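# Move sand core from mould to plywood board

## Task

The long, round-nosed sand core sits in its seat in the mould and the plywood board next to the mould has nothing on it. Lift the core out, set it down on that board resting on its flat block, and open the gripper so the core is released.

## Robot and tools

Robot: two 6-joint arms, left_arm and right_arm, each with a parallel gripper. The names are just labels; left_arm sits on the +y side of the scene. Occasionally something may briefly pull on a held part or nudge a loose object.

Frame: one shared world frame, origin on the table top midway between the arms, +x pointing out over the table, +z up. Each result has a state line `left_arm: ...` | `right_arm: ...` giving end_effector_position (metres) and end_effector_quat_wxyz. The printed position can be off, more so when the arm is stretched far. The fingers point along the gripper's +z axis and close along its y axis. The reported position is the point between the pads, about 1 cm short of the fingertips.

Tool execute_actions, argument actions: a list that is empty or holds one item.
- Empty list: no command; returns the current state plus pictures.
- Motion: {"rows": [[...]], "steps": n}. rows holds 1 to 15 rows, steps is at most 15 (default 15). Each control step lasts 1/30 s and uses one row; if steps exceeds the number of rows, the last row repeats. An action needs at least 3 steps.
- Wait: {"steps": n} with no rows, n up to 300. It returns n steps after the previous result, and your reply time counts toward them.
- pictures (boolean, optional): ask for camera images. Images come only with an empty list or pictures true.
A refused call sends nothing to the robot.

A row is one flat list of 14 numbers, each in [-1, 1], covering both arms even when only one moves. Order: left_arm waist, shoulder, elbow, wrist pitch, wrist yaw, wrist roll, opening; then the same seven for right_arm.

The six joint numbers are offsets, not poses. They are scaled so that 1.0 equals 1.202 rad (waist), 1.258 (shoulder), 1.238 (elbow), 2.073 (wrist pitch), 2.022 (wrist yaw and wrist roll). Offsets are measured from the joint angles shown in the most recent result that lists them. Before any such result exists in the scene, and for the second or later call within one reply, they are measured from wherever the robot is when the action begins. They are never relative to the previous row.

All zeros therefore means returning to those reference angles, not pausing. Arms can sag a little with every action. To hold an arm still, send in a reply's first call the offsets that bring it back to the angles you want, then zeros in later calls. Enlarge that correction if a joint keeps falling short.

Stated joint ranges (rad), same for both arms: waist -2.618 to 3.054, shoulder 0.000 to 3.142, elbow 0.000 to 3.142, wrist pitch -1.571 to 1.571, wrist yaw -1.571 to 1.571, wrist roll -2.094 to 2.094. A call is refused if it sends a joint outward more than 0.036 rad beyond its end. The true end may differ from the stated one by up to 0.036 rad either way. Targets beyond it are clipped, and the result then says "joint sent to its limit", possibly about an earlier action. A missing message does not prove there is room left.

Opening is absolute, not an offset: +1 is fully open, -1 is closed. grip_measured reports the finger opening on the same scale. Away from the extremes, the fingers move to where grip_measured equals your command. To grip, command below grip_measured: about 0.03 below holds firmly, a smaller gap holds more lightly. Pad force tops out near 50 to 62 N, and is weaker on parts thinner than about 2 mm. Readings may be offset by about 1 mm of opening.

Speed limits: at each step a joint's target may lead its measured angle by at most 0.202 rad (waist), 0.258 (shoulder), 0.238 (elbow), 0.573 (wrist pitch), 0.522 (yaw, roll). If the targets would move the gripper more than 70 mm from where it is, they are all scaled back. Large offsets take several actions.

Timing: each result is captured 3 steps before its action ends, and those steps run while you think. Between calls the arms keep heading to the last row's target until they almost stop moving, or until a step is HELD; after that only a new action moves them. Fingers that are still moving finish their motion.

Result lines:
- Joint positions and Joint velocities: one block per arm, joints in column order (rad, rad/s), then pad gap (m, m/s; 0.094 m fully open).
- HELD: marks steps where all or part of your row was not sent.
- "joint command not followed": a clearance check changed or blocked joint targets; the rest of the row still ran.
- Joint torques: total drive output per joint, with fixed offsets, scale errors and noise; not zero in free air.
- MOTOR HOT: appears from 75 °C.
- OVER-TEMPERATURE FAULT: at 90 °C the arm halts for 10 s, that level is then suspended for 5 minutes, then applies again. At 100 °C the arm and gripper go limp and drop. Holding loads heats motors, even while you think.

Tool zoom_image: camera (one of cam_head_left, cam_head_right, cam_high, cam_low, cam_left_wrist, cam_right_wrist) and region [x0, y0, x1, y1] in pixels of that camera's latest 504x504 image, origin top-left, at most 504 by 504. It returns a sharper close-up. Calibration (K, distortion, T_world_to_cam) is supplied per camera. The head cameras look down from about x -0.26, z 0.84. cam_high sits near (0.45, 0.44, 1.10) and cam_low near (0.92, 0.94, 0.43). The wrist cameras are fisheye, and their poses follow the arm joints. Expect errors of a few millimetres and degrees.

Tool finished_scene: scene (integer, the current scene number). It ends the scene for good and reports whether the goal was met, which must still hold at that moment. A reply with no tool call ends everything.

Avoid: knocking or placing anything off the table, dropping or letting the core slip, slamming or hard pressing, and the two arms striking or squeezing each other. Prefer smooth, economical motions.

Each tool is called by a JSON object that holds its "name" and its "arguments", one argument or row to a line.

## Session

I'll start by looking at the current state of the scene.

{"name": "execute_actions", "arguments": {
  "actions": []
}}

Scene clock: 0.00 s of 4400.00 s.
left_arm: end_effector_position=(+0.4075, +0.1756, +0.2306) grip_measured=+1.000 end_effector_quat_wxyz=(+0.546, +0.116, +0.778, +0.289) | right_arm: end_effector_position=(+0.3782, -0.0513, +0.2426) grip_measured=+1.000 end_effector_quat_wxyz=(+0.159, +0.242, +0.923, +0.255)
Joint positions: left_arm=[-0.688  1.445  0.889  0.129 -0.959  0.278  0.094] | right_arm=[ 0.515  2.042  2.179 -1.105 -0.105  1.117  0.094]
Joint velocities: left_arm=[-0.017 -0.002 -0.012  0.007 -0.037  0.022  0.   ] | right_arm=[ 0.007 -0.012 -0.012 -0.081  0.022  0.037  0.   ]
Joint torques (N m, as the arm reports them, + toward a larger angle): no reading

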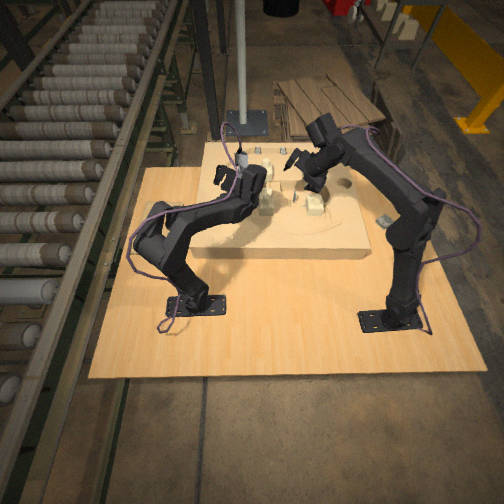

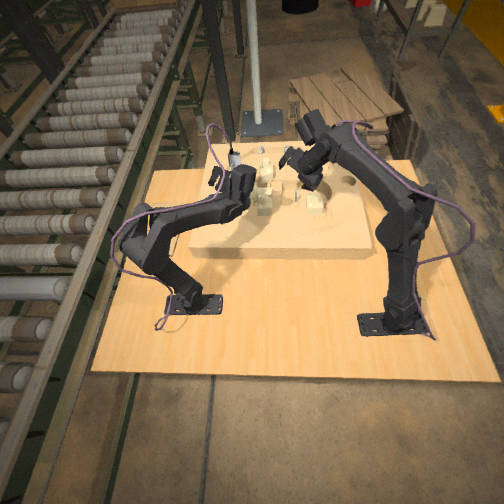

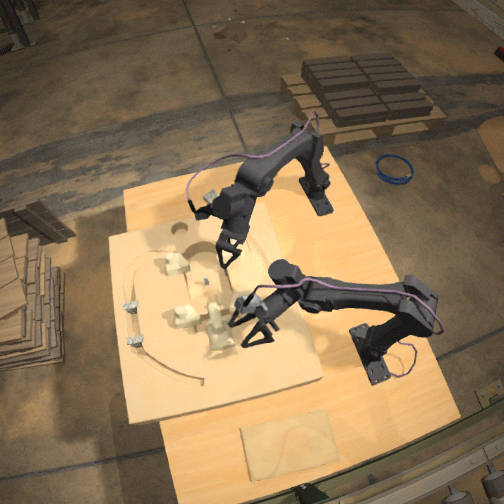

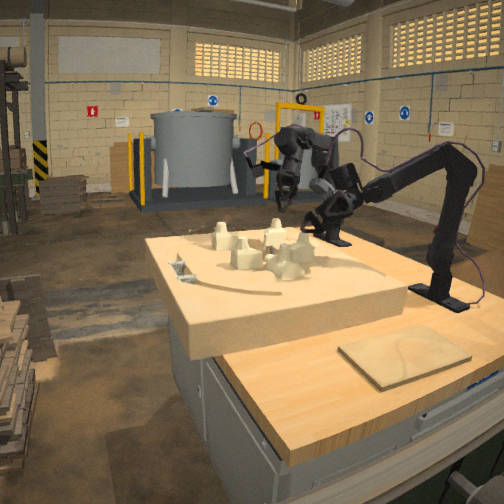

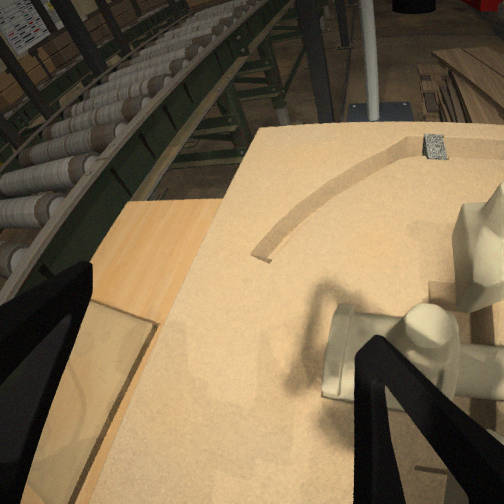

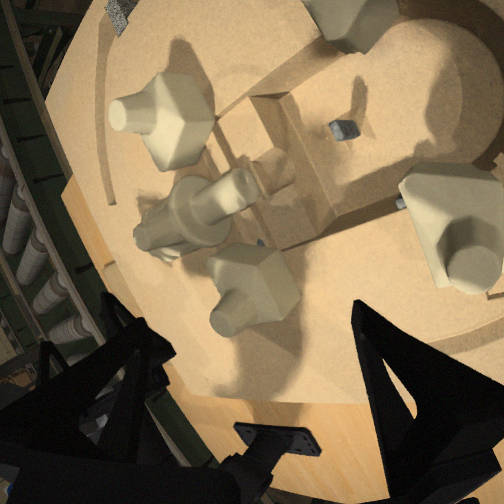

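{"name": "zoom_image", "arguments": {
  "camera": "cam_high",
  "region": [110, 220, 350, 490]
}}

{"name": "zoom_image", "arguments": {
  "camera": "cam_low",
  "region": [190, 190, 350, 310]
}}

{"name": "zoom_image", "arguments": {
  "camera": "cam_right_wrist",
  "region": [90, 50, 330, 350]
}}

Region (110, 220, 350, 490) of cam_high's 504x504 image, scaled by 1.867, with more detail than that image has.

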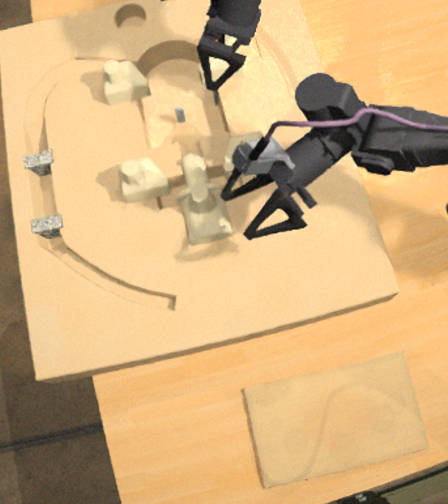

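Region (190, 190, 350, 310) of cam_low's 504x504 image, scaled by 3.150, with more detail than that image has; it fills the top 378 rows of this view, and the rest is white.

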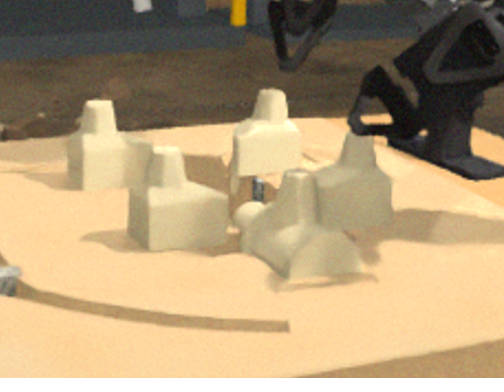

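Region (90, 50, 330, 350) of cam_right_wrist's 504x504 image, scaled by 1.680, with more detail than that image has; it fills the left 403 columns of this view, and the rest is white.

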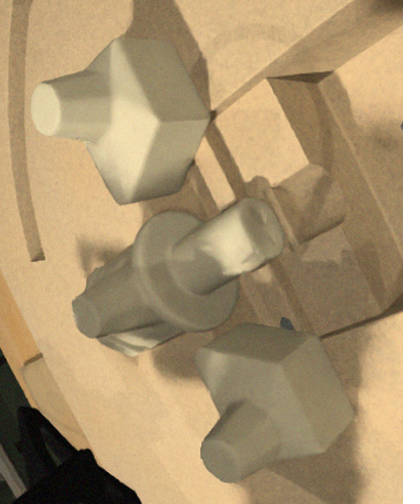

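{"name": "zoom_image", "arguments": {
  "camera": "cam_high",
  "region": [170, 280, 270, 370]
}}

{"name": "zoom_image", "arguments": {
  "camera": "cam_left_wrist",
  "region": [280, 170, 504, 450]
}}

{"name": "zoom_image", "arguments": {
  "camera": "cam_low",
  "region": [250, 225, 330, 290]
}}

{"name": "zoom_image", "arguments": {
  "camera": "cam_head_right",
  "region": [130, 130, 380, 270]
}}

Region (170, 280, 270, 370) of cam_high's 504x504 image, scaled by 5.040, with more detail than that image has; it fills the top 454 rows of this view, and the rest is white.

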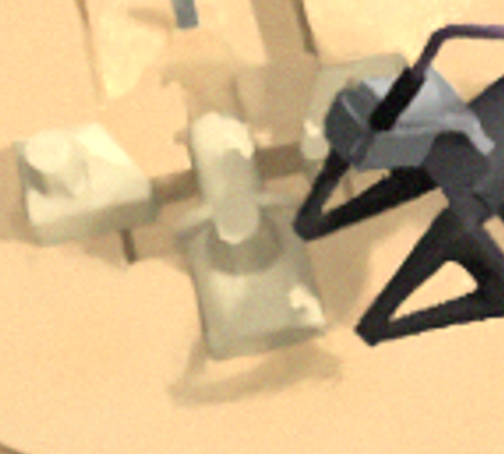

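Region (280, 170, 504, 450) of cam_left_wrist's 504x504 image, scaled by 1.800, with more detail than that image has; it fills the left 403 columns of this view, and the rest is white.

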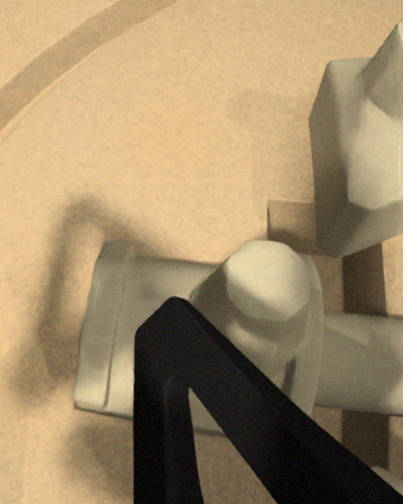

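Region (250, 225, 330, 290) of cam_low's 504x504 image, scaled by 6.300, with more detail than that image has; it fills the top 410 rows of this view, and the rest is white.

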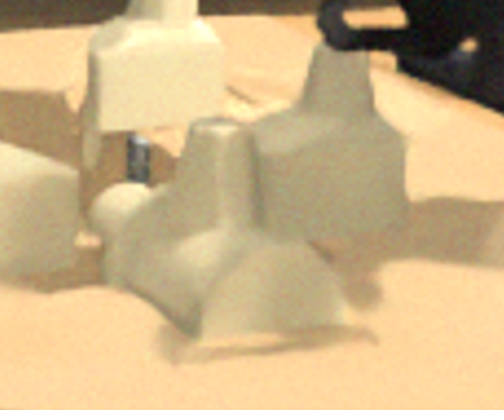

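Region (130, 130, 380, 270) of cam_head_right's 504x504 image, scaled by 2.016, with more detail than that image has; it fills the top 282 rows of this view, and the rest is white.

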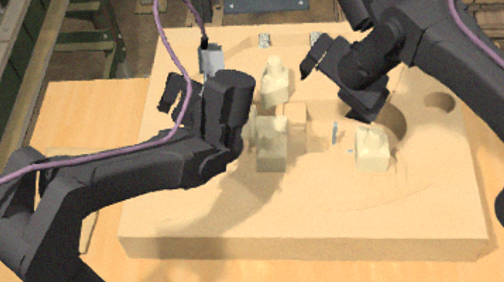

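{"name": "execute_actions", "arguments": {
  "actions": [
    {"rows": [[0.001,0.002,0.004,-0.003,0.002,-0.001,1,-0.002,-0.003,-0.003,0,0,0,1],[0.003,0.008,0.018,-0.011,0.007,-0.002,1,-0.006,-0.010,-0.011,0,0,0,1],[0.007,0.018,0.039,-0.025,0.016,-0.005,1,-0.014,-0.022,-0.024,0,0,0,1],[0.012,0.031,0.068,-0.043,0.027,-0.008,1,-0.025,-0.039,-0.041,0,0,0,1],[0.018,0.046,0.102,-0.064,0.042,-0.012,1,-0.038,-0.059,-0.062,0,0,0,1],[0.025,0.064,0.141,-0.089,0.057,-0.017,1,-0.052,-0.081,-0.086,0,0,0,1],[0.033,0.083,0.183,-0.115,0.074,-0.022,1,-0.067,-0.105,-0.111,0,0,0,1],[0.041,0.102,0.226,-0.142,0.092,-0.027,1,-0.083,-0.129,-0.137,0,0,0,1],[0.048,0.121,0.268,-0.169,0.109,-0.031,1,-0.098,-0.153,-0.163,0,0,0,1],[0.055,0.139,0.307,-0.193,0.125,-0.036,1,-0.113,-0.176,-0.186,0,0,0,1],[0.061,0.155,0.341,-0.215,0.139,-0.040,1,-0.125,-0.196,-0.207,0,0,0,1],[0.066,0.168,0.370,-0.233,0.150,-0.044,1,-0.136,-0.212,-0.225,0,0,0,1],[0.070,0.177,0.391,-0.246,0.159,-0.046,1,-0.144,-0.224,-0.238,0,0,0,1],[0.073,0.183,0.405,-0.255,0.164,-0.048,1,-0.148,-0.232,-0.246,0,0,0,1],[0.073,0.185,0.409,-0.258,0.166,-0.048,1,-0.150,-0.234,-0.249,0,0,0,1]], "steps": 15}
  ]
}}

Scene clock: 9.60 s of 4400.00 s.
left_arm: end_effector_position=(+0.4590, +0.1386, +0.2460) grip_measured=+1.000 end_effector_quat_wxyz=(+0.507, +0.163, +0.814, +0.233) | right_arm: end_effector_position=(+0.3670, -0.1303, +0.2374) grip_measured=+1.000 end_effector_quat_wxyz=(+0.152, +0.306, +0.912, +0.226)
Joint positions: left_arm=[-0.631  1.626  1.258 -0.181 -0.762  0.229  0.094] | right_arm=[ 0.382  1.866  1.942 -1.106 -0.113  1.117  0.094]
Joint velocities: left_arm=[ 0.217  0.52   1.258 -0.974  0.681 -0.212  0.   ] | right_arm=[-0.647 -0.842 -0.681 -0.022  0.066 -0.051  0.   ]
Joint torques (N m, as the arm reports them, + toward a larger angle): left_arm=[ 0.78 -6.44  9.35  1.11 -0.29 -0.1 ] | right_arm=[  0.59 -11.23   5.79   1.3    0.03  -0.01]
Steps of this call (steps 1 to 90: nothing new was sent; then 6.20 s passed at rest; steps 91 to 102: the first 12 steps of this action). Readings (joint positions):
91: left_arm=[-0.688 1.445 0.889 0.128 -0.958 0.278] | right_arm=[0.515 2.042 2.179 -1.105 -0.105 1.117]
92: left_arm=[-0.688 1.445 0.889 0.125 -0.956 0.278] | right_arm=[0.515 2.042 2.179 -1.105 -0.105 1.117]
94: left_arm=[-0.687 1.454 0.905 0.098 -0.945 0.276] | right_arm=[0.512 2.037 2.166 -1.103 -0.107 1.117]
98: left_arm=[-0.667 1.534 1.055 -0.026 -0.872 0.258] | right_arm=[0.470 1.977 2.061 -1.102 -0.113 1.117]
102: the state above

{"name": "execute_actions", "arguments": {
  "actions": [],
  "pictures": false
}}

Scene clock: 11.50 s of 4400.00 s.
left_arm: end_effector_position=(+0.4584, +0.1288, +0.2235) grip_measured=+1.000 end_effector_quat_wxyz=(+0.443, +0.209, +0.850, +0.195) | right_arm: end_effector_position=(+0.3575, -0.1624, +0.2629) grip_measured=+1.000 end_effector_quat_wxyz=(+0.178, +0.328, +0.898, +0.235)
Joint positions: left_arm=[-0.608  1.677  1.37  -0.407 -0.621  0.189  0.094] | right_arm=[ 0.327  1.754  1.881 -1.108 -0.106  1.117  0.094]
Joint velocities: left_arm=[-0.012 -0.007 -0.007 -0.066 -0.081  0.081  0.   ] | right_arm=[-0.007  0.002 -0.002 -0.007  0.037  0.007  0.   ]
Joint torques (N m, as the arm reports them, + toward a larger angle): left_arm=[ 0.7  -6.58 10.56  1.17 -0.26 -0.09] | right_arm=[ 0.55 -7.77  4.93  1.36 -0.02  0.  ]
Kept back: nothing.
Steps of this call (steps 1 to 3: the last 3 steps of your previous action; steps 4 to 30: the robot went on to your last target; steps 31 to 57: nothing new was sent). Readings (joint positions):
1: left_arm=[-0.624 1.643 1.298 -0.216 -0.737 0.222] | right_arm=[0.361 1.837 1.921 -1.107 -0.112 1.117]
2: left_arm=[-0.617 1.655 1.330 -0.247 -0.714 0.216] | right_arm=[0.344 1.812 1.905 -1.108 -0.110 1.117]
4: left_arm=[-0.609 1.668 1.364 -0.295 -0.681 0.206] | right_arm=[0.326 1.775 1.892 -1.108 -0.107 1.117]
8: left_arm=[-0.608 1.671 1.370 -0.358 -0.646 0.196] | right_arm=[0.327 1.754 1.892 -1.108 -0.106 1.117]
57: the state above
All arms were judged still, so your last target was given up. Only a new action makes them travel on or press farther. Fingers that are still opening or closing keep moving.

{"name": "execute_actions", "arguments": {
  "actions": [
    {"rows": [[0.000,0.001,0.022,-0.001,0.001,0,1,-0.001,-0.001,-0.001,0,0,0,1],[0.002,0.004,0.029,-0.005,0.003,-0.001,1,-0.003,-0.005,-0.005,0,0,0,1],[0.004,0.009,0.039,-0.012,0.008,-0.002,1,-0.007,-0.011,-0.011,0,0,0,1],[0.007,0.015,0.054,-0.021,0.013,-0.004,1,-0.012,-0.019,-0.020,0,0,0,1],[0.010,0.023,0.073,-0.032,0.021,-0.007,1,-0.018,-0.030,-0.031,0,0,0,1],[0.015,0.033,0.095,-0.046,0.029,-0.009,1,-0.026,-0.042,-0.045,0,0,0,1],[0.020,0.045,0.121,-0.062,0.039,-0.013,1,-0.035,-0.057,-0.060,0,0,0,1],[0.026,0.058,0.150,-0.080,0.051,-0.016,1,-0.045,-0.073,-0.078,0,0,0,1],[0.032,0.072,0.183,-0.099,0.063,-0.020,1,-0.056,-0.091,-0.097,0,0,0,1],[0.039,0.087,0.217,-0.120,0.077,-0.024,1,-0.068,-0.110,-0.117,0,0,0,1],[0.046,0.104,0.254,-0.143,0.091,-0.029,1,-0.081,-0.131,-0.139,0,0,0,1],[0.054,0.121,0.292,-0.166,0.106,-0.034,1,-0.094,-0.152,-0.162,0,0,0,1],[0.062,0.138,0.332,-0.190,0.122,-0.039,1,-0.108,-0.174,-0.186,0,0,0,1],[0.070,0.156,0.373,-0.215,0.137,-0.044,1,-0.122,-0.197,-0.210,0,0,0,1],[0.078,0.175,0.414,-0.241,0.154,-0.049,1,-0.136,-0.220,-0.235,0,0,0,1]], "steps": 15}
  ]
}}

{"name": "execute_actions", "arguments": {
  "actions": [
    {"rows": [[0.031,0.047,0.130,-0.128,0.078,-0.029,1,-0.044,-0.089,-0.069,0,0,0,1],[0.039,0.065,0.171,-0.153,0.094,-0.034,1,-0.058,-0.112,-0.093,0,0,0,1],[0.047,0.083,0.211,-0.177,0.109,-0.039,1,-0.072,-0.134,-0.117,0,0,0,1],[0.055,0.100,0.249,-0.201,0.124,-0.044,1,-0.085,-0.156,-0.139,0,0,0,1],[0.062,0.116,0.286,-0.223,0.139,-0.048,1,-0.098,-0.176,-0.161,0,0,0,1],[0.069,0.132,0.320,-0.244,0.152,-0.053,1,-0.110,-0.195,-0.182,0,0,0,1],[0.075,0.146,0.353,-0.264,0.165,-0.057,1,-0.121,-0.213,-0.201,0,0,0,1],[0.081,0.159,0.382,-0.282,0.176,-0.060,1,-0.131,-0.230,-0.218,0,0,0,1],[0.086,0.170,0.408,-0.298,0.186,-0.063,1,-0.140,-0.244,-0.234,0,0,0,1],[0.091,0.180,0.430,-0.311,0.195,-0.066,1,-0.148,-0.257,-0.247,0,0,0,1],[0.094,0.189,0.449,-0.323,0.202,-0.068,1,-0.154,-0.267,-0.258,0,0,0,1],[0.097,0.195,0.464,-0.332,0.208,-0.070,1,-0.159,-0.275,-0.267,0,0,0,1],[0.099,0.200,0.474,-0.338,0.212,-0.072,1,-0.163,-0.281,-0.274,0,0,0,1],[0.101,0.203,0.481,-0.342,0.215,-0.072,1,-0.165,-0.285,-0.277,0,0,0,1],[0.101,0.204,0.483,-0.344,0.216,-0.073,1,-0.166,-0.286,-0.279,0,0,0,1]], "steps": 15}
  ]
}}

{"name": "execute_actions", "arguments": {
  "actions": [
    {"steps": 18}
  ],
  "pictures": true
}}

Scene clock: 13.23 s of 4400.00 s.
left_arm: end_effector_position=(+0.4804, +0.1122, +0.2374) grip_measured=+1.000 end_effector_quat_wxyz=(+0.414, +0.220, +0.871, +0.148) | right_arm: end_effector_position=(+0.3388, -0.2032, +0.2477) grip_measured=+1.000 end_effector_quat_wxyz=(+0.167, +0.366, +0.890, +0.214)
Joint positions: left_arm=[-0.572  1.796  1.634 -0.609 -0.495  0.158  0.094] | right_arm=[ 0.25   1.652  1.727 -1.106 -0.111  1.117  0.094]
Joint velocities: left_arm=[ 0.252  0.569  1.267 -0.916  0.637 -0.183  0.   ] | right_arm=[-0.491 -0.72  -0.73   0.022  0.037 -0.007  0.   ]
Joint torques (N m, as the arm reports them, + toward a larger angle): left_arm=[ 1.33 -7.63 10.    1.2  -0.28 -0.1 ] | right_arm=[-0.6  -9.73  5.84  1.26  0.02  0.01]
Steps of this call (steps 1 to 40: nothing new was sent; steps 41 to 52: the first 12 steps of this action). Readings (joint positions):
41: left_arm=[-0.608 1.677 1.370 -0.407 -0.620 0.189] | right_arm=[0.327 1.754 1.881 -1.108 -0.106 1.117]
42: left_arm=[-0.608 1.677 1.372 -0.409 -0.619 0.189] | right_arm=[0.327 1.754 1.881 -1.108 -0.106 1.117]
44: left_arm=[-0.608 1.683 1.385 -0.425 -0.612 0.189] | right_arm=[0.327 1.754 1.879 -1.108 -0.106 1.117]
48: left_arm=[-0.601 1.724 1.476 -0.491 -0.571 0.180] | right_arm=[0.306 1.729 1.824 -1.106 -0.109 1.117]
52: the state above

Scene clock: 13.73 s of 4400.00 s.
left_arm: end_effector_position=(+0.4769, +0.1100, +0.2386) grip_measured=+1.000 end_effector_quat_wxyz=(+0.252, +0.201, +0.947, -0.007) | right_arm: end_effector_position=(+0.2597, -0.3010, +0.2400) grip_measured=+1.000 end_effector_quat_wxyz=(+0.193, +0.464, +0.842, +0.197)
Joint positions: left_arm=[-0.44   2.089  2.291 -1.271 -0.086  0.025  0.094] | right_arm=[ 0.023  1.258  1.346 -1.111 -0.111  1.117  0.094]
Joint velocities: left_arm=[ 0.134  0.31   0.662 -0.945  0.535 -0.212  0.   ] | right_arm=[-0.212 -0.354 -0.418  0.007 -0.007 -0.051  0.   ]
Joint torques (N m, as the arm reports them, + toward a larger angle): left_arm=[ 0.53 -9.15  9.2   0.83 -0.03 -0.06] | right_arm=[-0.24 -4.08  5.22  1.3  -0.03 -0.01]
Steps of this call (steps 1 to 3: the last 3 steps of your previous action; steps 4 to 15: the first 12 steps of this action, its rows measured from where the robot was after step 3). Readings (joint positions):
3: left_arm=[-0.542 1.861 1.779 -0.727 -0.419 0.134] | right_arm=[0.197 1.563 1.644 -1.107 -0.111 1.117]
4: left_arm=[-0.532 1.883 1.832 -0.775 -0.389 0.124] | right_arm=[0.179 1.531 1.615 -1.107 -0.111 1.117]
5: left_arm=[-0.521 1.907 1.885 -0.826 -0.358 0.114] | right_arm=[0.160 1.498 1.586 -1.107 -0.111 1.117]
7: left_arm=[-0.502 1.951 1.987 -0.926 -0.296 0.093] | right_arm=[0.125 1.435 1.530 -1.107 -0.111 1.117]
11: left_arm=[-0.466 2.031 2.166 -1.116 -0.180 0.055] | right_arm=[0.065 1.328 1.424 -1.109 -0.111 1.117]
15: the state above

Scene clock: 14.33 s of 4400.00 s.
left_arm: end_effector_position=(+0.4473, +0.1105, +0.2274) grip_measured=+1.000 end_effector_quat_wxyz=(+0.178, +0.194, +0.964, -0.043) | right_arm: end_effector_position=(+0.2520, -0.3071, +0.2351) grip_measured=+1.000 end_effector_quat_wxyz=(+0.192, +0.472, +0.838, +0.193)
Joint positions: left_arm=[-0.428  2.116  2.35  -1.436  0.011 -0.008  0.094] | right_arm=[ 0.005  1.227  1.309 -1.111 -0.111  1.117  0.094]
Joint velocities: left_arm=[ 0.002 -0.002 -0.002  0.022  0.007 -0.037  0.   ] | right_arm=[ 0.002 -0.002  0.007 -0.007 -0.066  0.037  0.   ]
Joint torques (N m, as the arm reports them, + toward a larger angle): left_arm=[ 0.69 -8.81  9.5   0.61  0.04 -0.06] | right_arm=[-0.63 -4.2   4.86  1.32 -0.03 -0.01]
Kept back: nothing.
Steps of this call (steps 1 to 3: the last 3 steps of your previous action; steps 4 to 18: the robot went on to your last target). Readings (joint positions):
1: left_arm=[-0.435 2.099 2.312 -1.301 -0.068 0.018] | right_arm=[0.016 1.246 1.333 -1.111 -0.111 1.117]
2: left_arm=[-0.432 2.106 2.327 -1.327 -0.053 0.013] | right_arm=[0.011 1.238 1.323 -1.111 -0.111 1.117]
4: left_arm=[-0.428 2.114 2.343 -1.366 -0.030 0.005] | right_arm=[0.005 1.229 1.313 -1.111 -0.111 1.117]
8: left_arm=[-0.428 2.116 2.349 -1.411 -0.004 -0.003] | right_arm=[0.005 1.227 1.309 -1.111 -0.111 1.117]
18: the state above
camera_calibration (this result's frames):
cam_left_wrist: T_world_to_cam=[[-0.0742927, -0.987528, 0.13881, 0.108328], [-0.940239, 0.115749, 0.320238, 0.358047], [-0.332311, -0.106723, -0.937112, 0.45818], [0, 0, 0, 1]] pos_world=[0.496956, 0.114431, 0.299669]
cam_right_wrist: T_world_to_cam=[[-0.769256, -0.392641, -0.504063, 0.186241], [-0.609396, 0.687984, 0.394099, 0.30348], [0.192048, 0.610337, -0.768509, 0.447036], [0, 0, 0, 1]] pos_world=[0.242354, -0.408506, 0.317828]

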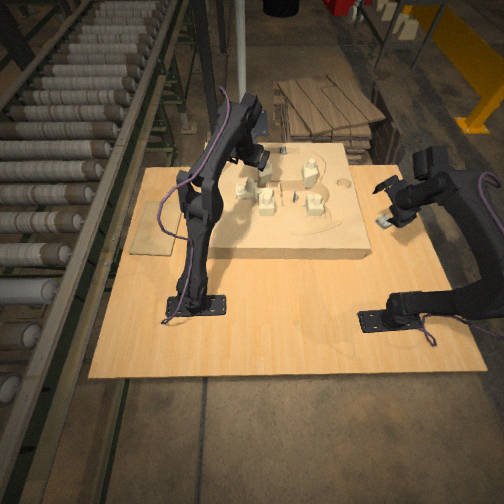

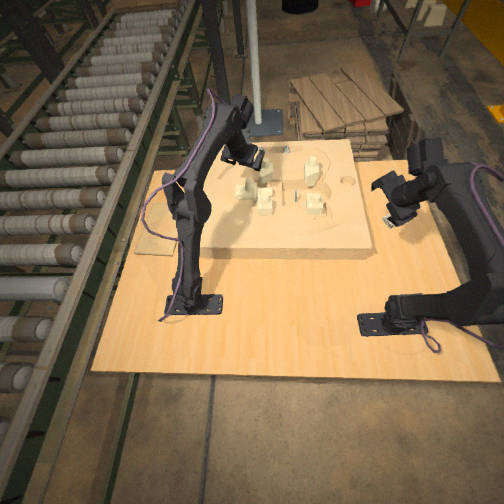

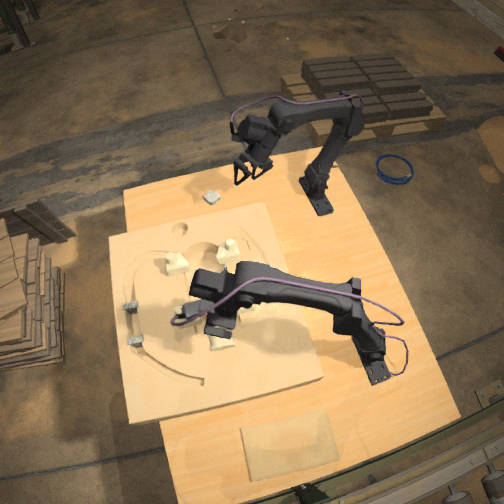

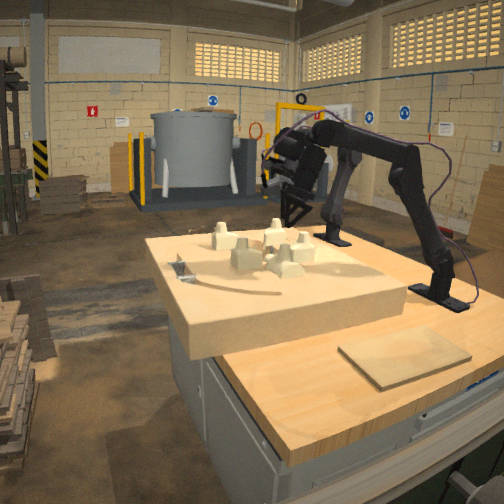

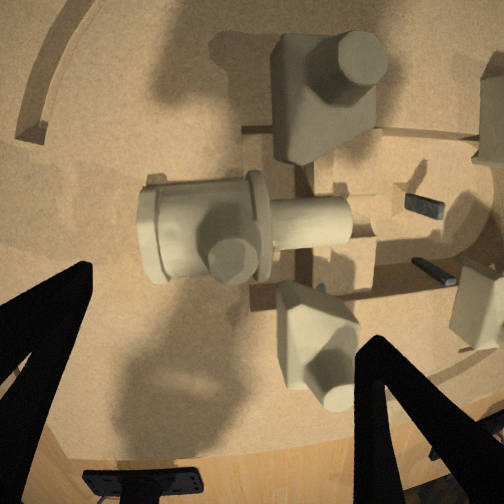

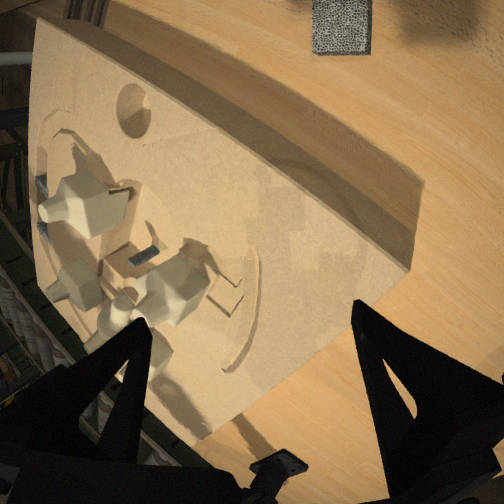

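{"name": "zoom_image", "arguments": {
  "camera": "cam_left_wrist",
  "region": [120, 150, 380, 320]
}}

{"name": "zoom_image", "arguments": {
  "camera": "cam_low",
  "region": [240, 170, 340, 290]
}}

{"name": "zoom_image", "arguments": {
  "camera": "cam_head_right",
  "region": [200, 130, 300, 230]
}}

Region (120, 150, 380, 320) of cam_left_wrist's 504x504 image, scaled by 1.938, with more detail than that image has; it fills the top 330 rows of this view, and the rest is white.

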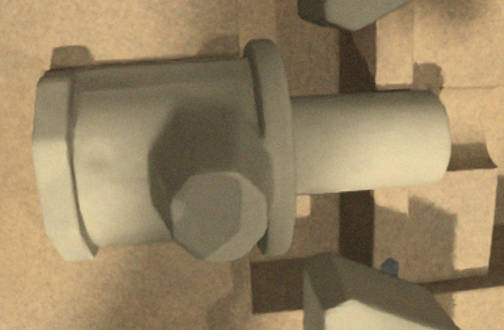

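Region (240, 170, 340, 290) of cam_low's 504x504 image, scaled by 4.200, with more detail than that image has.

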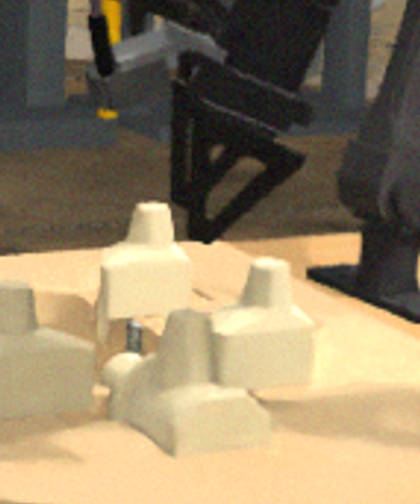

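Region (200, 130, 300, 230) of cam_head_right's 504x504 image, scaled by 5.040, with more detail than that image has.

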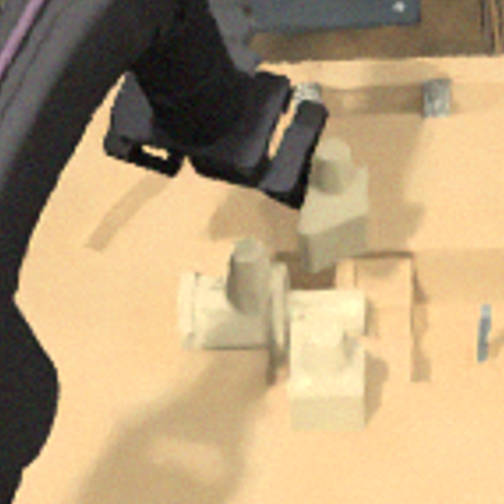

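{"name": "execute_actions", "arguments": {
  "actions": [
    {"rows": [[0,-0.001,0.012,0.007,0,0,0.9,0,-0.01,0,0,0,0,1],[0,-0.004,0.003,0.017,0,0,0.8,0,-0.01,0,0,0,0,1],[-0.001,-0.009,-0.012,0.030,0,0,0.7,0,-0.01,0,0,0,0,1],[-0.002,-0.016,-0.032,0.045,0,0,0.6,0,-0.01,0,0,0,0,1],[-0.003,-0.024,-0.056,0.059,0,0,0.5,0,-0.01,0,0,0,0,1],[-0.003,-0.033,-0.084,0.073,0,0,0.4,0,-0.01,0,0,0,0,1],[-0.004,-0.043,-0.113,0.084,0,0,0.3,0,-0.01,0,0,0,0,1],[-0.006,-0.053,-0.143,0.093,0,0,0.2,0,-0.01,0,0,0,0,1],[-0.007,-0.062,-0.172,0.101,0,0,0.2,0,-0.01,0,0,0,0,1],[-0.008,-0.072,-0.199,0.108,0,0,0.2,0,-0.01,0,0,0,0,1],[-0.008,-0.080,-0.223,0.111,0,0,0.2,0,-0.01,0,0,0,0,1],[-0.009,-0.086,-0.243,0.112,0,0,0.2,0,-0.01,0,0,0,0,1],[-0.010,-0.091,-0.258,0.112,0,0,0.2,0,-0.01,0,0,0,0,1],[-0.010,-0.094,-0.267,0.112,0,0,0.2,0,-0.01,0,0,0,0,1],[-0.010,-0.095,-0.271,0.112,0,0,0.2,0,-0.01,0,0,0,0,1]], "steps": 15}
  ]
}}

{"name": "execute_actions", "arguments": {
  "actions": [
    {"steps": 14}
  ],
  "pictures": true
}}

Scene clock: 18.10 s of 4400.00 s.
left_arm: end_effector_position=(+0.4462, +0.1106, +0.1859) grip_measured=+0.202 end_effector_quat_wxyz=(+0.164, +0.194, +0.966, -0.041) | right_arm: end_effector_position=(+0.2520, -0.3071, +0.2351) grip_measured=+1.000 end_effector_quat_wxyz=(+0.192, +0.472, +0.838, +0.193)
Joint positions: left_arm=[-0.428  2.061  2.096 -1.266  0.013 -0.009  0.056] | right_arm=[ 0.005  1.227  1.309 -1.111 -0.111  1.117  0.094]
Joint velocities: left_arm=[ 0.007 -0.178 -0.867  0.315  0.051 -0.037  0.   ] | right_arm=[0.002 0.002 0.012 0.007 0.022 0.007 0.   ]
Joint torques (N m, as the arm reports them, + toward a larger angle): left_arm=[ -0.96 -11.6    7.97   0.78  -0.02   0.  ] | right_arm=[-0.03 -3.34  5.75  1.28 -0.03  0.  ]
Steps of this call (steps 1 to 15: the robot went on to your last target; steps 16 to 90: nothing new was sent; then 0.37 s passed at rest; steps 91 to 102: the first 12 steps of this action). Readings (joint positions):
91: left_arm=[-0.428 2.116 2.350 -1.438 0.013 -0.009] | right_arm=[0.005 1.227 1.309 -1.111 -0.111 1.117]
92: left_arm=[-0.428 2.116 2.350 -1.436 0.013 -0.009] | right_arm=[0.005 1.227 1.309 -1.111 -0.111 1.117]
94: left_arm=[-0.428 2.115 2.340 -1.415 0.013 -0.009] | right_arm=[0.005 1.227 1.309 -1.111 -0.111 1.117]
98: left_arm=[-0.428 2.092 2.236 -1.330 0.013 -0.009] | right_arm=[0.005 1.227 1.309 -1.111 -0.111 1.117]
102: the state above

Scene clock: 18.57 s of 4400.00 s.
left_arm: end_effector_position=(+0.4408, +0.1129, +0.1773) grip_measured=+0.202 end_effector_quat_wxyz=(+0.162, +0.194, +0.967, -0.040) | right_arm: end_effector_position=(+0.2520, -0.3071, +0.2351) grip_measured=+1.000 end_effector_quat_wxyz=(+0.192, +0.472, +0.838, +0.193)
Joint positions: left_arm=[-0.428  2.028  2.014 -1.222  0.013 -0.009  0.056] | right_arm=[ 0.005  1.227  1.309 -1.111 -0.111  1.117  0.094]
Joint velocities: left_arm=[ 0.007 -0.032 -0.007  0.007 -0.066  0.022 -0.   ] | right_arm=[ 0.007 -0.007 -0.002 -0.007 -0.066 -0.037  0.   ]
Joint torques (N m, as the arm reports them, + toward a larger angle): left_arm=[ -1.06 -10.68   7.48   0.72  -0.03   0.  ] | right_arm=[-0.02 -3.37  5.76  1.28 -0.04  0.  ]
Kept back: nothing.
Steps of this call (steps 1 to 3: the last 3 steps of your previous action; steps 4 to 14: the robot went on to your last target). Readings (joint positions):
1: left_arm=[-0.428 2.054 2.068 -1.258 0.013 -0.009] | right_arm=[0.005 1.227 1.309 -1.111 -0.111 1.117]
2: left_arm=[-0.428 2.050 2.046 -1.253 0.013 -0.009] | right_arm=[0.005 1.227 1.309 -1.111 -0.111 1.117]
4: left_arm=[-0.428 2.045 2.020 -1.247 0.013 -0.009] | right_arm=[0.005 1.227 1.309 -1.111 -0.111 1.117]
8: left_arm=[-0.428 2.040 2.014 -1.234 0.013 -0.009] | right_arm=[0.005 1.227 1.309 -1.111 -0.111 1.117]
14: the state above
camera_calibration (this result's frames):
cam_left_wrist: T_world_to_cam=[[-0.0699157, -0.989085, 0.129698, 0.117098], [-0.929796, 0.111713, 0.350712, 0.358201], [-0.361373, -0.0960729, -0.927459, 0.419227], [0, 0, 0, 1]] pos_world=[0.492739, 0.11608, 0.248003]
cam_right_wrist: T_world_to_cam=[[-0.769256, -0.392641, -0.504063, 0.186241], [-0.609396, 0.687984, 0.394099, 0.30348], [0.192048, 0.610337, -0.768509, 0.447036], [0, 0, 0, 1]] pos_world=[0.242354, -0.408506, 0.317828]

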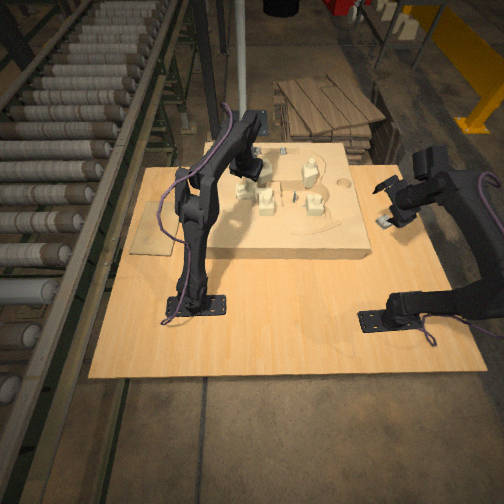

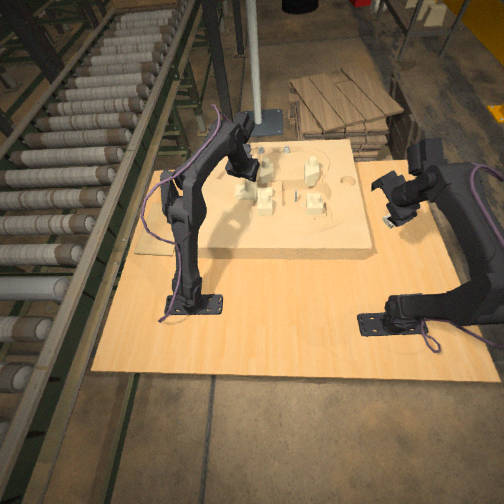

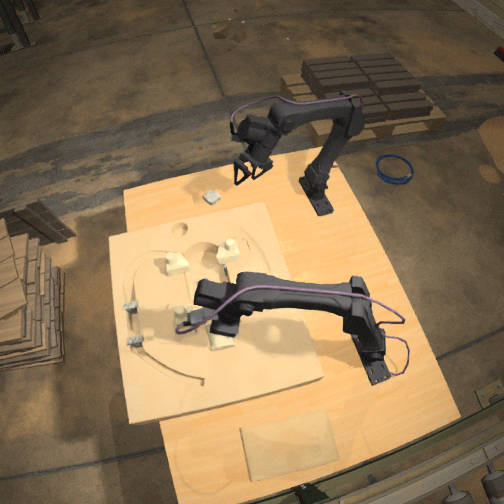

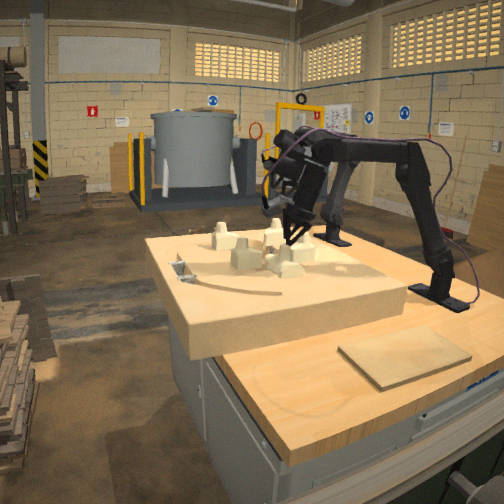

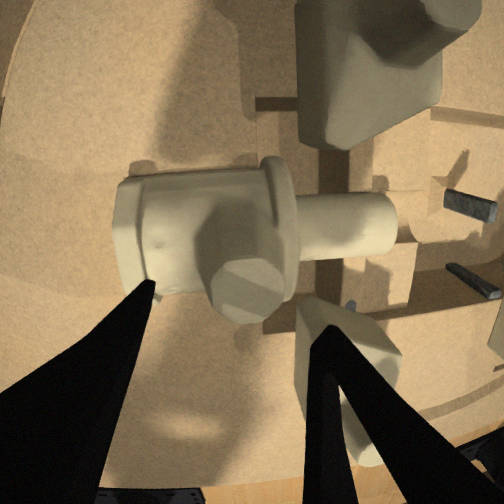

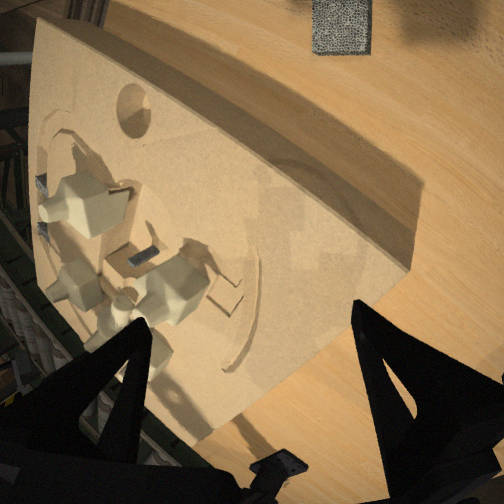

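{"name": "zoom_image", "arguments": {
  "camera": "cam_left_wrist",
  "region": [100, 140, 410, 400]
}}

{"name": "zoom_image", "arguments": {
  "camera": "cam_low",
  "region": [250, 190, 330, 290]
}}

Region (100, 140, 410, 400) of cam_left_wrist's 504x504 image, scaled by 1.626, with more detail than that image has; it fills the top 423 rows of this view, and the rest is white.

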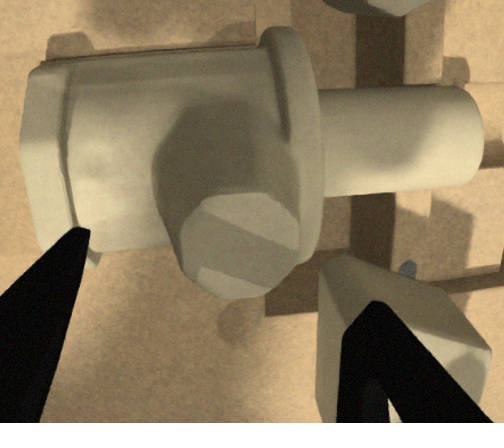

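Region (250, 190, 330, 290) of cam_low's 504x504 image, scaled by 5.040, with more detail than that image has; it fills the left 403 columns of this view, and the rest is white.

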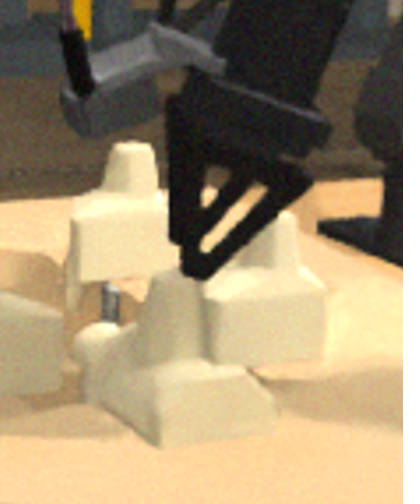

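{"name": "execute_actions", "arguments": {
  "actions": [],
  "pictures": false
}}

Scene clock: 20.20 s of 4400.00 s.
left_arm: end_effector_position=(+0.4414, +0.1127, +0.1777) grip_measured=+0.202 end_effector_quat_wxyz=(+0.163, +0.194, +0.966, -0.041) | right_arm: end_effector_position=(+0.2520, -0.3071, +0.2351) grip_measured=+1.000 end_effector_quat_wxyz=(+0.192, +0.472, +0.838, +0.193)
Joint positions: left_arm=[-0.428  2.028  2.014 -1.219  0.013 -0.009  0.056] | right_arm=[ 0.005  1.227  1.309 -1.111 -0.111  1.117  0.094]
Joint velocities: left_arm=[-0.027  0.017  0.012  0.007  0.051 -0.007  0.   ] | right_arm=[-0.002  0.002 -0.012 -0.022  0.007  0.037  0.   ]
Joint torques (N m, as the arm reports them, + toward a larger angle): left_arm=[ -1.07 -10.76   7.49   0.74  -0.03   0.  ] | right_arm=[-0.02 -3.36  5.77  1.28 -0.03  0.  ]
Kept back: nothing.
Steps of this call (steps 1 to 30: the robot went on to your last target; steps 31 to 49: nothing new was sent). Readings (joint positions):
1: left_arm=[-0.428 2.028 2.014 -1.221 0.013 -0.009] | right_arm=[0.005 1.227 1.309 -1.111 -0.111 1.117]
2: left_arm=[-0.428 2.028 2.014 -1.220 0.013 -0.009] | right_arm=[0.005 1.227 1.309 -1.111 -0.111 1.117]
4: left_arm=[-0.428 2.028 2.014 -1.220 0.013 -0.009] | right_arm=[0.005 1.227 1.309 -1.111 -0.111 1.117]
8: left_arm=[-0.428 2.028 2.014 -1.220 0.013 -0.009] | right_arm=[0.005 1.227 1.309 -1.111 -0.111 1.117]
49: the state above
All arms were judged still, so your last target was given up. Only a new action makes them travel on or press farther. Fingers that are still opening or closing keep moving.

{"name": "execute_actions", "arguments": {
  "actions": [
    {"rows": [[-0.008,-0.024,-0.001,0.011,0,0,0.2,0,-0.01,0,0,0,0,1],[-0.006,-0.023,-0.005,0.017,0,0,0.2,0,-0.01,0,0,0,0,1],[-0.004,-0.022,-0.010,0.025,0,0,0.2,0,-0.01,0,0,0,0,1],[-0.002,-0.021,-0.017,0.033,0,0,0.2,0,-0.01,0,0,0,0,1],[-0.002,-0.020,-0.026,0.042,0,0,0.2,0,-0.01,0,0,0,0,1],[-0.002,-0.020,-0.037,0.050,0,0,0.2,0,-0.01,0,0,0,0,1],[-0.002,-0.020,-0.047,0.056,0,0,0.2,0,-0.01,0,0,0,0,1],[-0.002,-0.020,-0.058,0.061,0,0,0.2,0,-0.01,0,0,0,0,1],[-0.002,-0.020,-0.069,0.066,0,0,0.2,0,-0.01,0,0,0,0,1],[-0.002,-0.020,-0.079,0.070,0,0,0.2,0,-0.01,0,0,0,0,1],[-0.002,-0.020,-0.088,0.072,0,0,0.2,0,-0.01,0,0,0,0,1],[-0.002,-0.020,-0.096,0.072,0,0,0.2,0,-0.01,0,0,0,0,1],[-0.002,-0.020,-0.101,0.072,0,0,0.2,0,-0.01,0,0,0,0,1],[-0.002,-0.020,-0.105,0.072,0,0,0.2,0,-0.01,0,0,0,0,1],[-0.002,-0.020,-0.106,0.072,0,0,0.2,0,-0.01,0,0,0,0,1]], "steps": 15}
  ]
}}

{"name": "execute_actions", "arguments": {
  "actions": [
    {"steps": 15}
  ],
  "pictures": true
}}

Scene clock: 21.03 s of 4400.00 s.
left_arm: end_effector_position=(+0.4472, +0.1102, +0.1540) grip_measured=+0.202 end_effector_quat_wxyz=(+0.167, +0.194, +0.966, -0.041) | right_arm: end_effector_position=(+0.2520, -0.3071, +0.2351) grip_measured=+1.000 end_effector_quat_wxyz=(+0.192, +0.472, +0.838, +0.193)
Joint positions: left_arm=[-0.428  2.028  1.916 -1.113  0.013 -0.009  0.056] | right_arm=[ 0.005  1.227  1.309 -1.111 -0.111  1.117  0.094]
Joint velocities: left_arm=[ 0.002 -0.007 -0.344  0.139 -0.022  0.007 -0.   ] | right_arm=[-0.027 -0.002 -0.007  0.051  0.022 -0.007  0.   ]
Joint torques (N m, as the arm reports them, + toward a larger angle): left_arm=[ -0.19 -10.47   7.66   0.75  -0.01  -0.01] | right_arm=[ 0.   -3.38  5.76  1.28 -0.04 -0.01]
Steps of this call (steps 1 to 13: nothing new was sent; steps 14 to 25: the first 12 steps of this action). Readings (joint positions):
14: left_arm=[-0.428 2.028 2.014 -1.218 0.013 -0.009] | right_arm=[0.005 1.227 1.309 -1.111 -0.111 1.117]
15: left_arm=[-0.428 2.028 2.014 -1.216 0.013 -0.009] | right_arm=[0.005 1.227 1.309 -1.111 -0.111 1.117]
17: left_arm=[-0.428 2.028 2.009 -1.202 0.013 -0.009] | right_arm=[0.005 1.227 1.309 -1.111 -0.111 1.117]
21: left_arm=[-0.428 2.028 1.970 -1.151 0.013 -0.009] | right_arm=[0.005 1.227 1.309 -1.111 -0.111 1.117]
25: the state above

Scene clock: 21.53 s of 4400.00 s.
left_arm: end_effector_position=(+0.4467, +0.1104, +0.1454) grip_measured=+0.202 end_effector_quat_wxyz=(+0.164, +0.194, +0.966, -0.041) | right_arm: end_effector_position=(+0.2520, -0.3071, +0.2351) grip_measured=+1.000 end_effector_quat_wxyz=(+0.192, +0.472, +0.838, +0.193)
Joint positions: left_arm=[-0.428  2.028  1.883 -1.086  0.013 -0.009  0.056] | right_arm=[ 0.005  1.227  1.309 -1.111 -0.111  1.117  0.094]
Joint velocities: left_arm=[-0.002  0.007 -0.007  0.022  0.051 -0.037  0.   ] | right_arm=[ 0.002 -0.007 -0.017  0.007  0.007  0.037  0.   ]
Joint torques (N m, as the arm reports them, + toward a larger angle): left_arm=[ -0.2  -10.53   7.53   0.74  -0.01  -0.01] | right_arm=[-0.01 -3.36  5.76  1.28 -0.04 -0.01]
Kept back: nothing.
Steps of this call (steps 1 to 3: the last 3 steps of your previous action; steps 4 to 15: the robot went on to your last target). Readings (joint positions):
1: left_arm=[-0.428 2.028 1.905 -1.108 0.013 -0.009] | right_arm=[0.005 1.227 1.309 -1.111 -0.111 1.117]
2: left_arm=[-0.428 2.028 1.895 -1.104 0.013 -0.009] | right_arm=[0.005 1.227 1.309 -1.111 -0.111 1.117]
4: left_arm=[-0.428 2.028 1.885 -1.101 0.013 -0.009] | right_arm=[0.005 1.227 1.309 -1.111 -0.111 1.117]
8: left_arm=[-0.428 2.028 1.883 -1.093 0.013 -0.009] | right_arm=[0.005 1.227 1.309 -1.111 -0.111 1.117]
15: the state above
camera_calibration (this result's frames):
cam_left_wrist: T_world_to_cam=[[-0.0705568, -0.988811, 0.13143, 0.119156], [-0.931507, 0.112445, 0.345906, 0.376529], [-0.356815, -0.098022, -0.929018, 0.38995], [0, 0, 0, 1]] pos_world=[0.498287, 0.113708, 0.216367]
cam_right_wrist: T_world_to_cam=[[-0.769256, -0.392641, -0.504063, 0.186241], [-0.609396, 0.687984, 0.394099, 0.30348], [0.192048, 0.610337, -0.768509, 0.447036], [0, 0, 0, 1]] pos_world=[0.242354, -0.408506, 0.317828]

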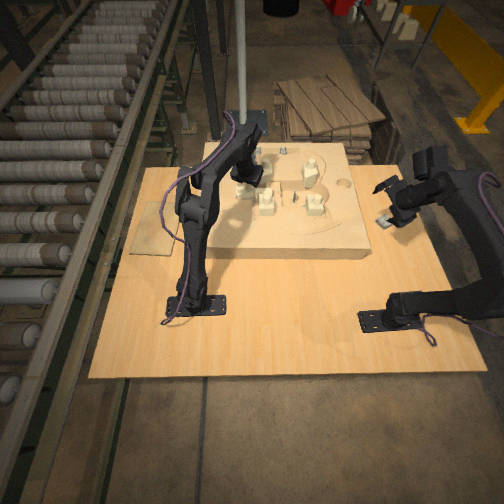

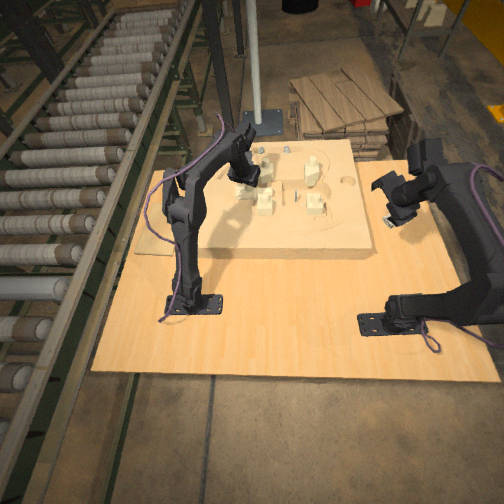

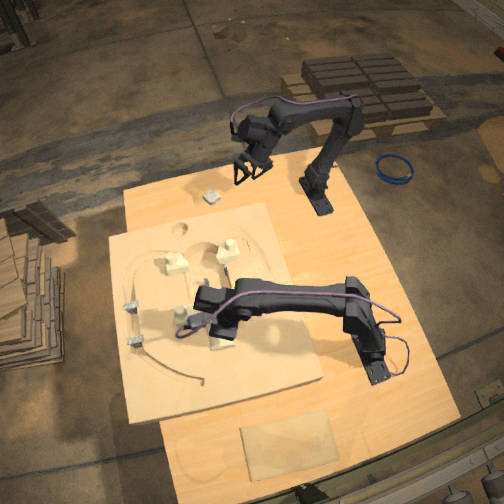

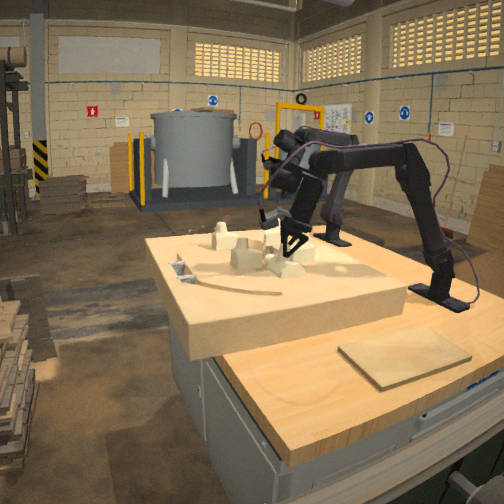

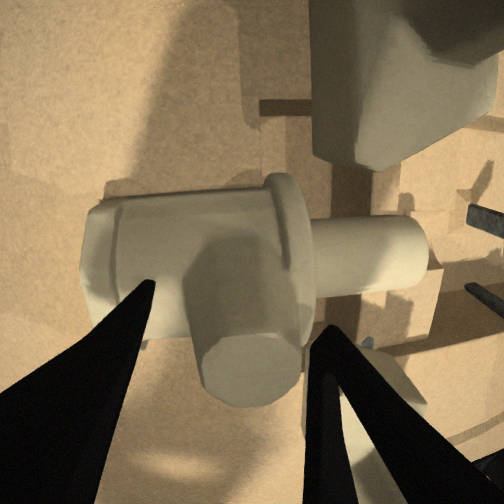

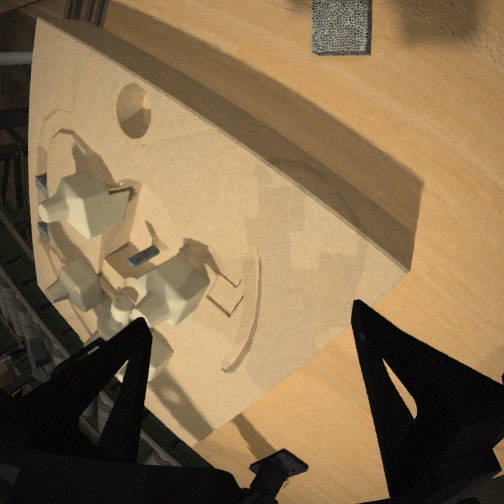

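{"name": "zoom_image", "arguments": {
  "camera": "cam_low",
  "region": [250, 190, 330, 290]
}}

{"name": "zoom_image", "arguments": {
  "camera": "cam_left_wrist",
  "region": [70, 160, 440, 440]
}}

Region (250, 190, 330, 290) of cam_low's 504x504 image, scaled by 5.040, with more detail than that image has; it fills the left 403 columns of this view, and the rest is white.

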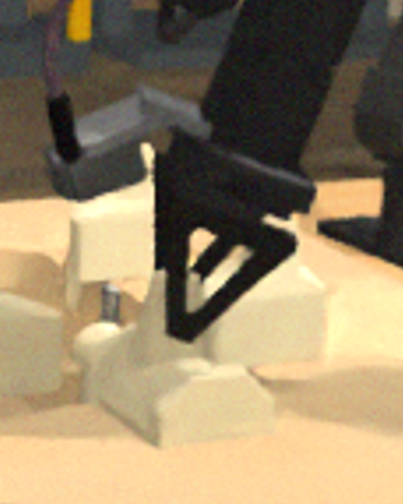

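Region (70, 160, 440, 440) of cam_left_wrist's 504x504 image, scaled by 1.362, with more detail than that image has; it fills the top 381 rows of this view, and the rest is white.

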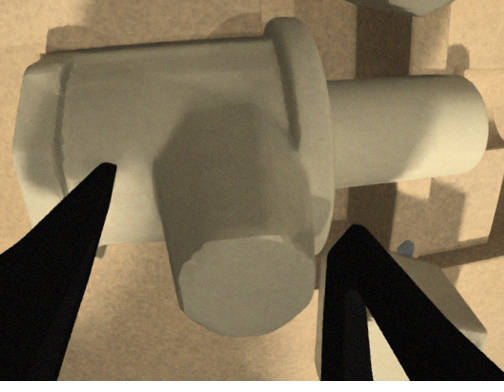

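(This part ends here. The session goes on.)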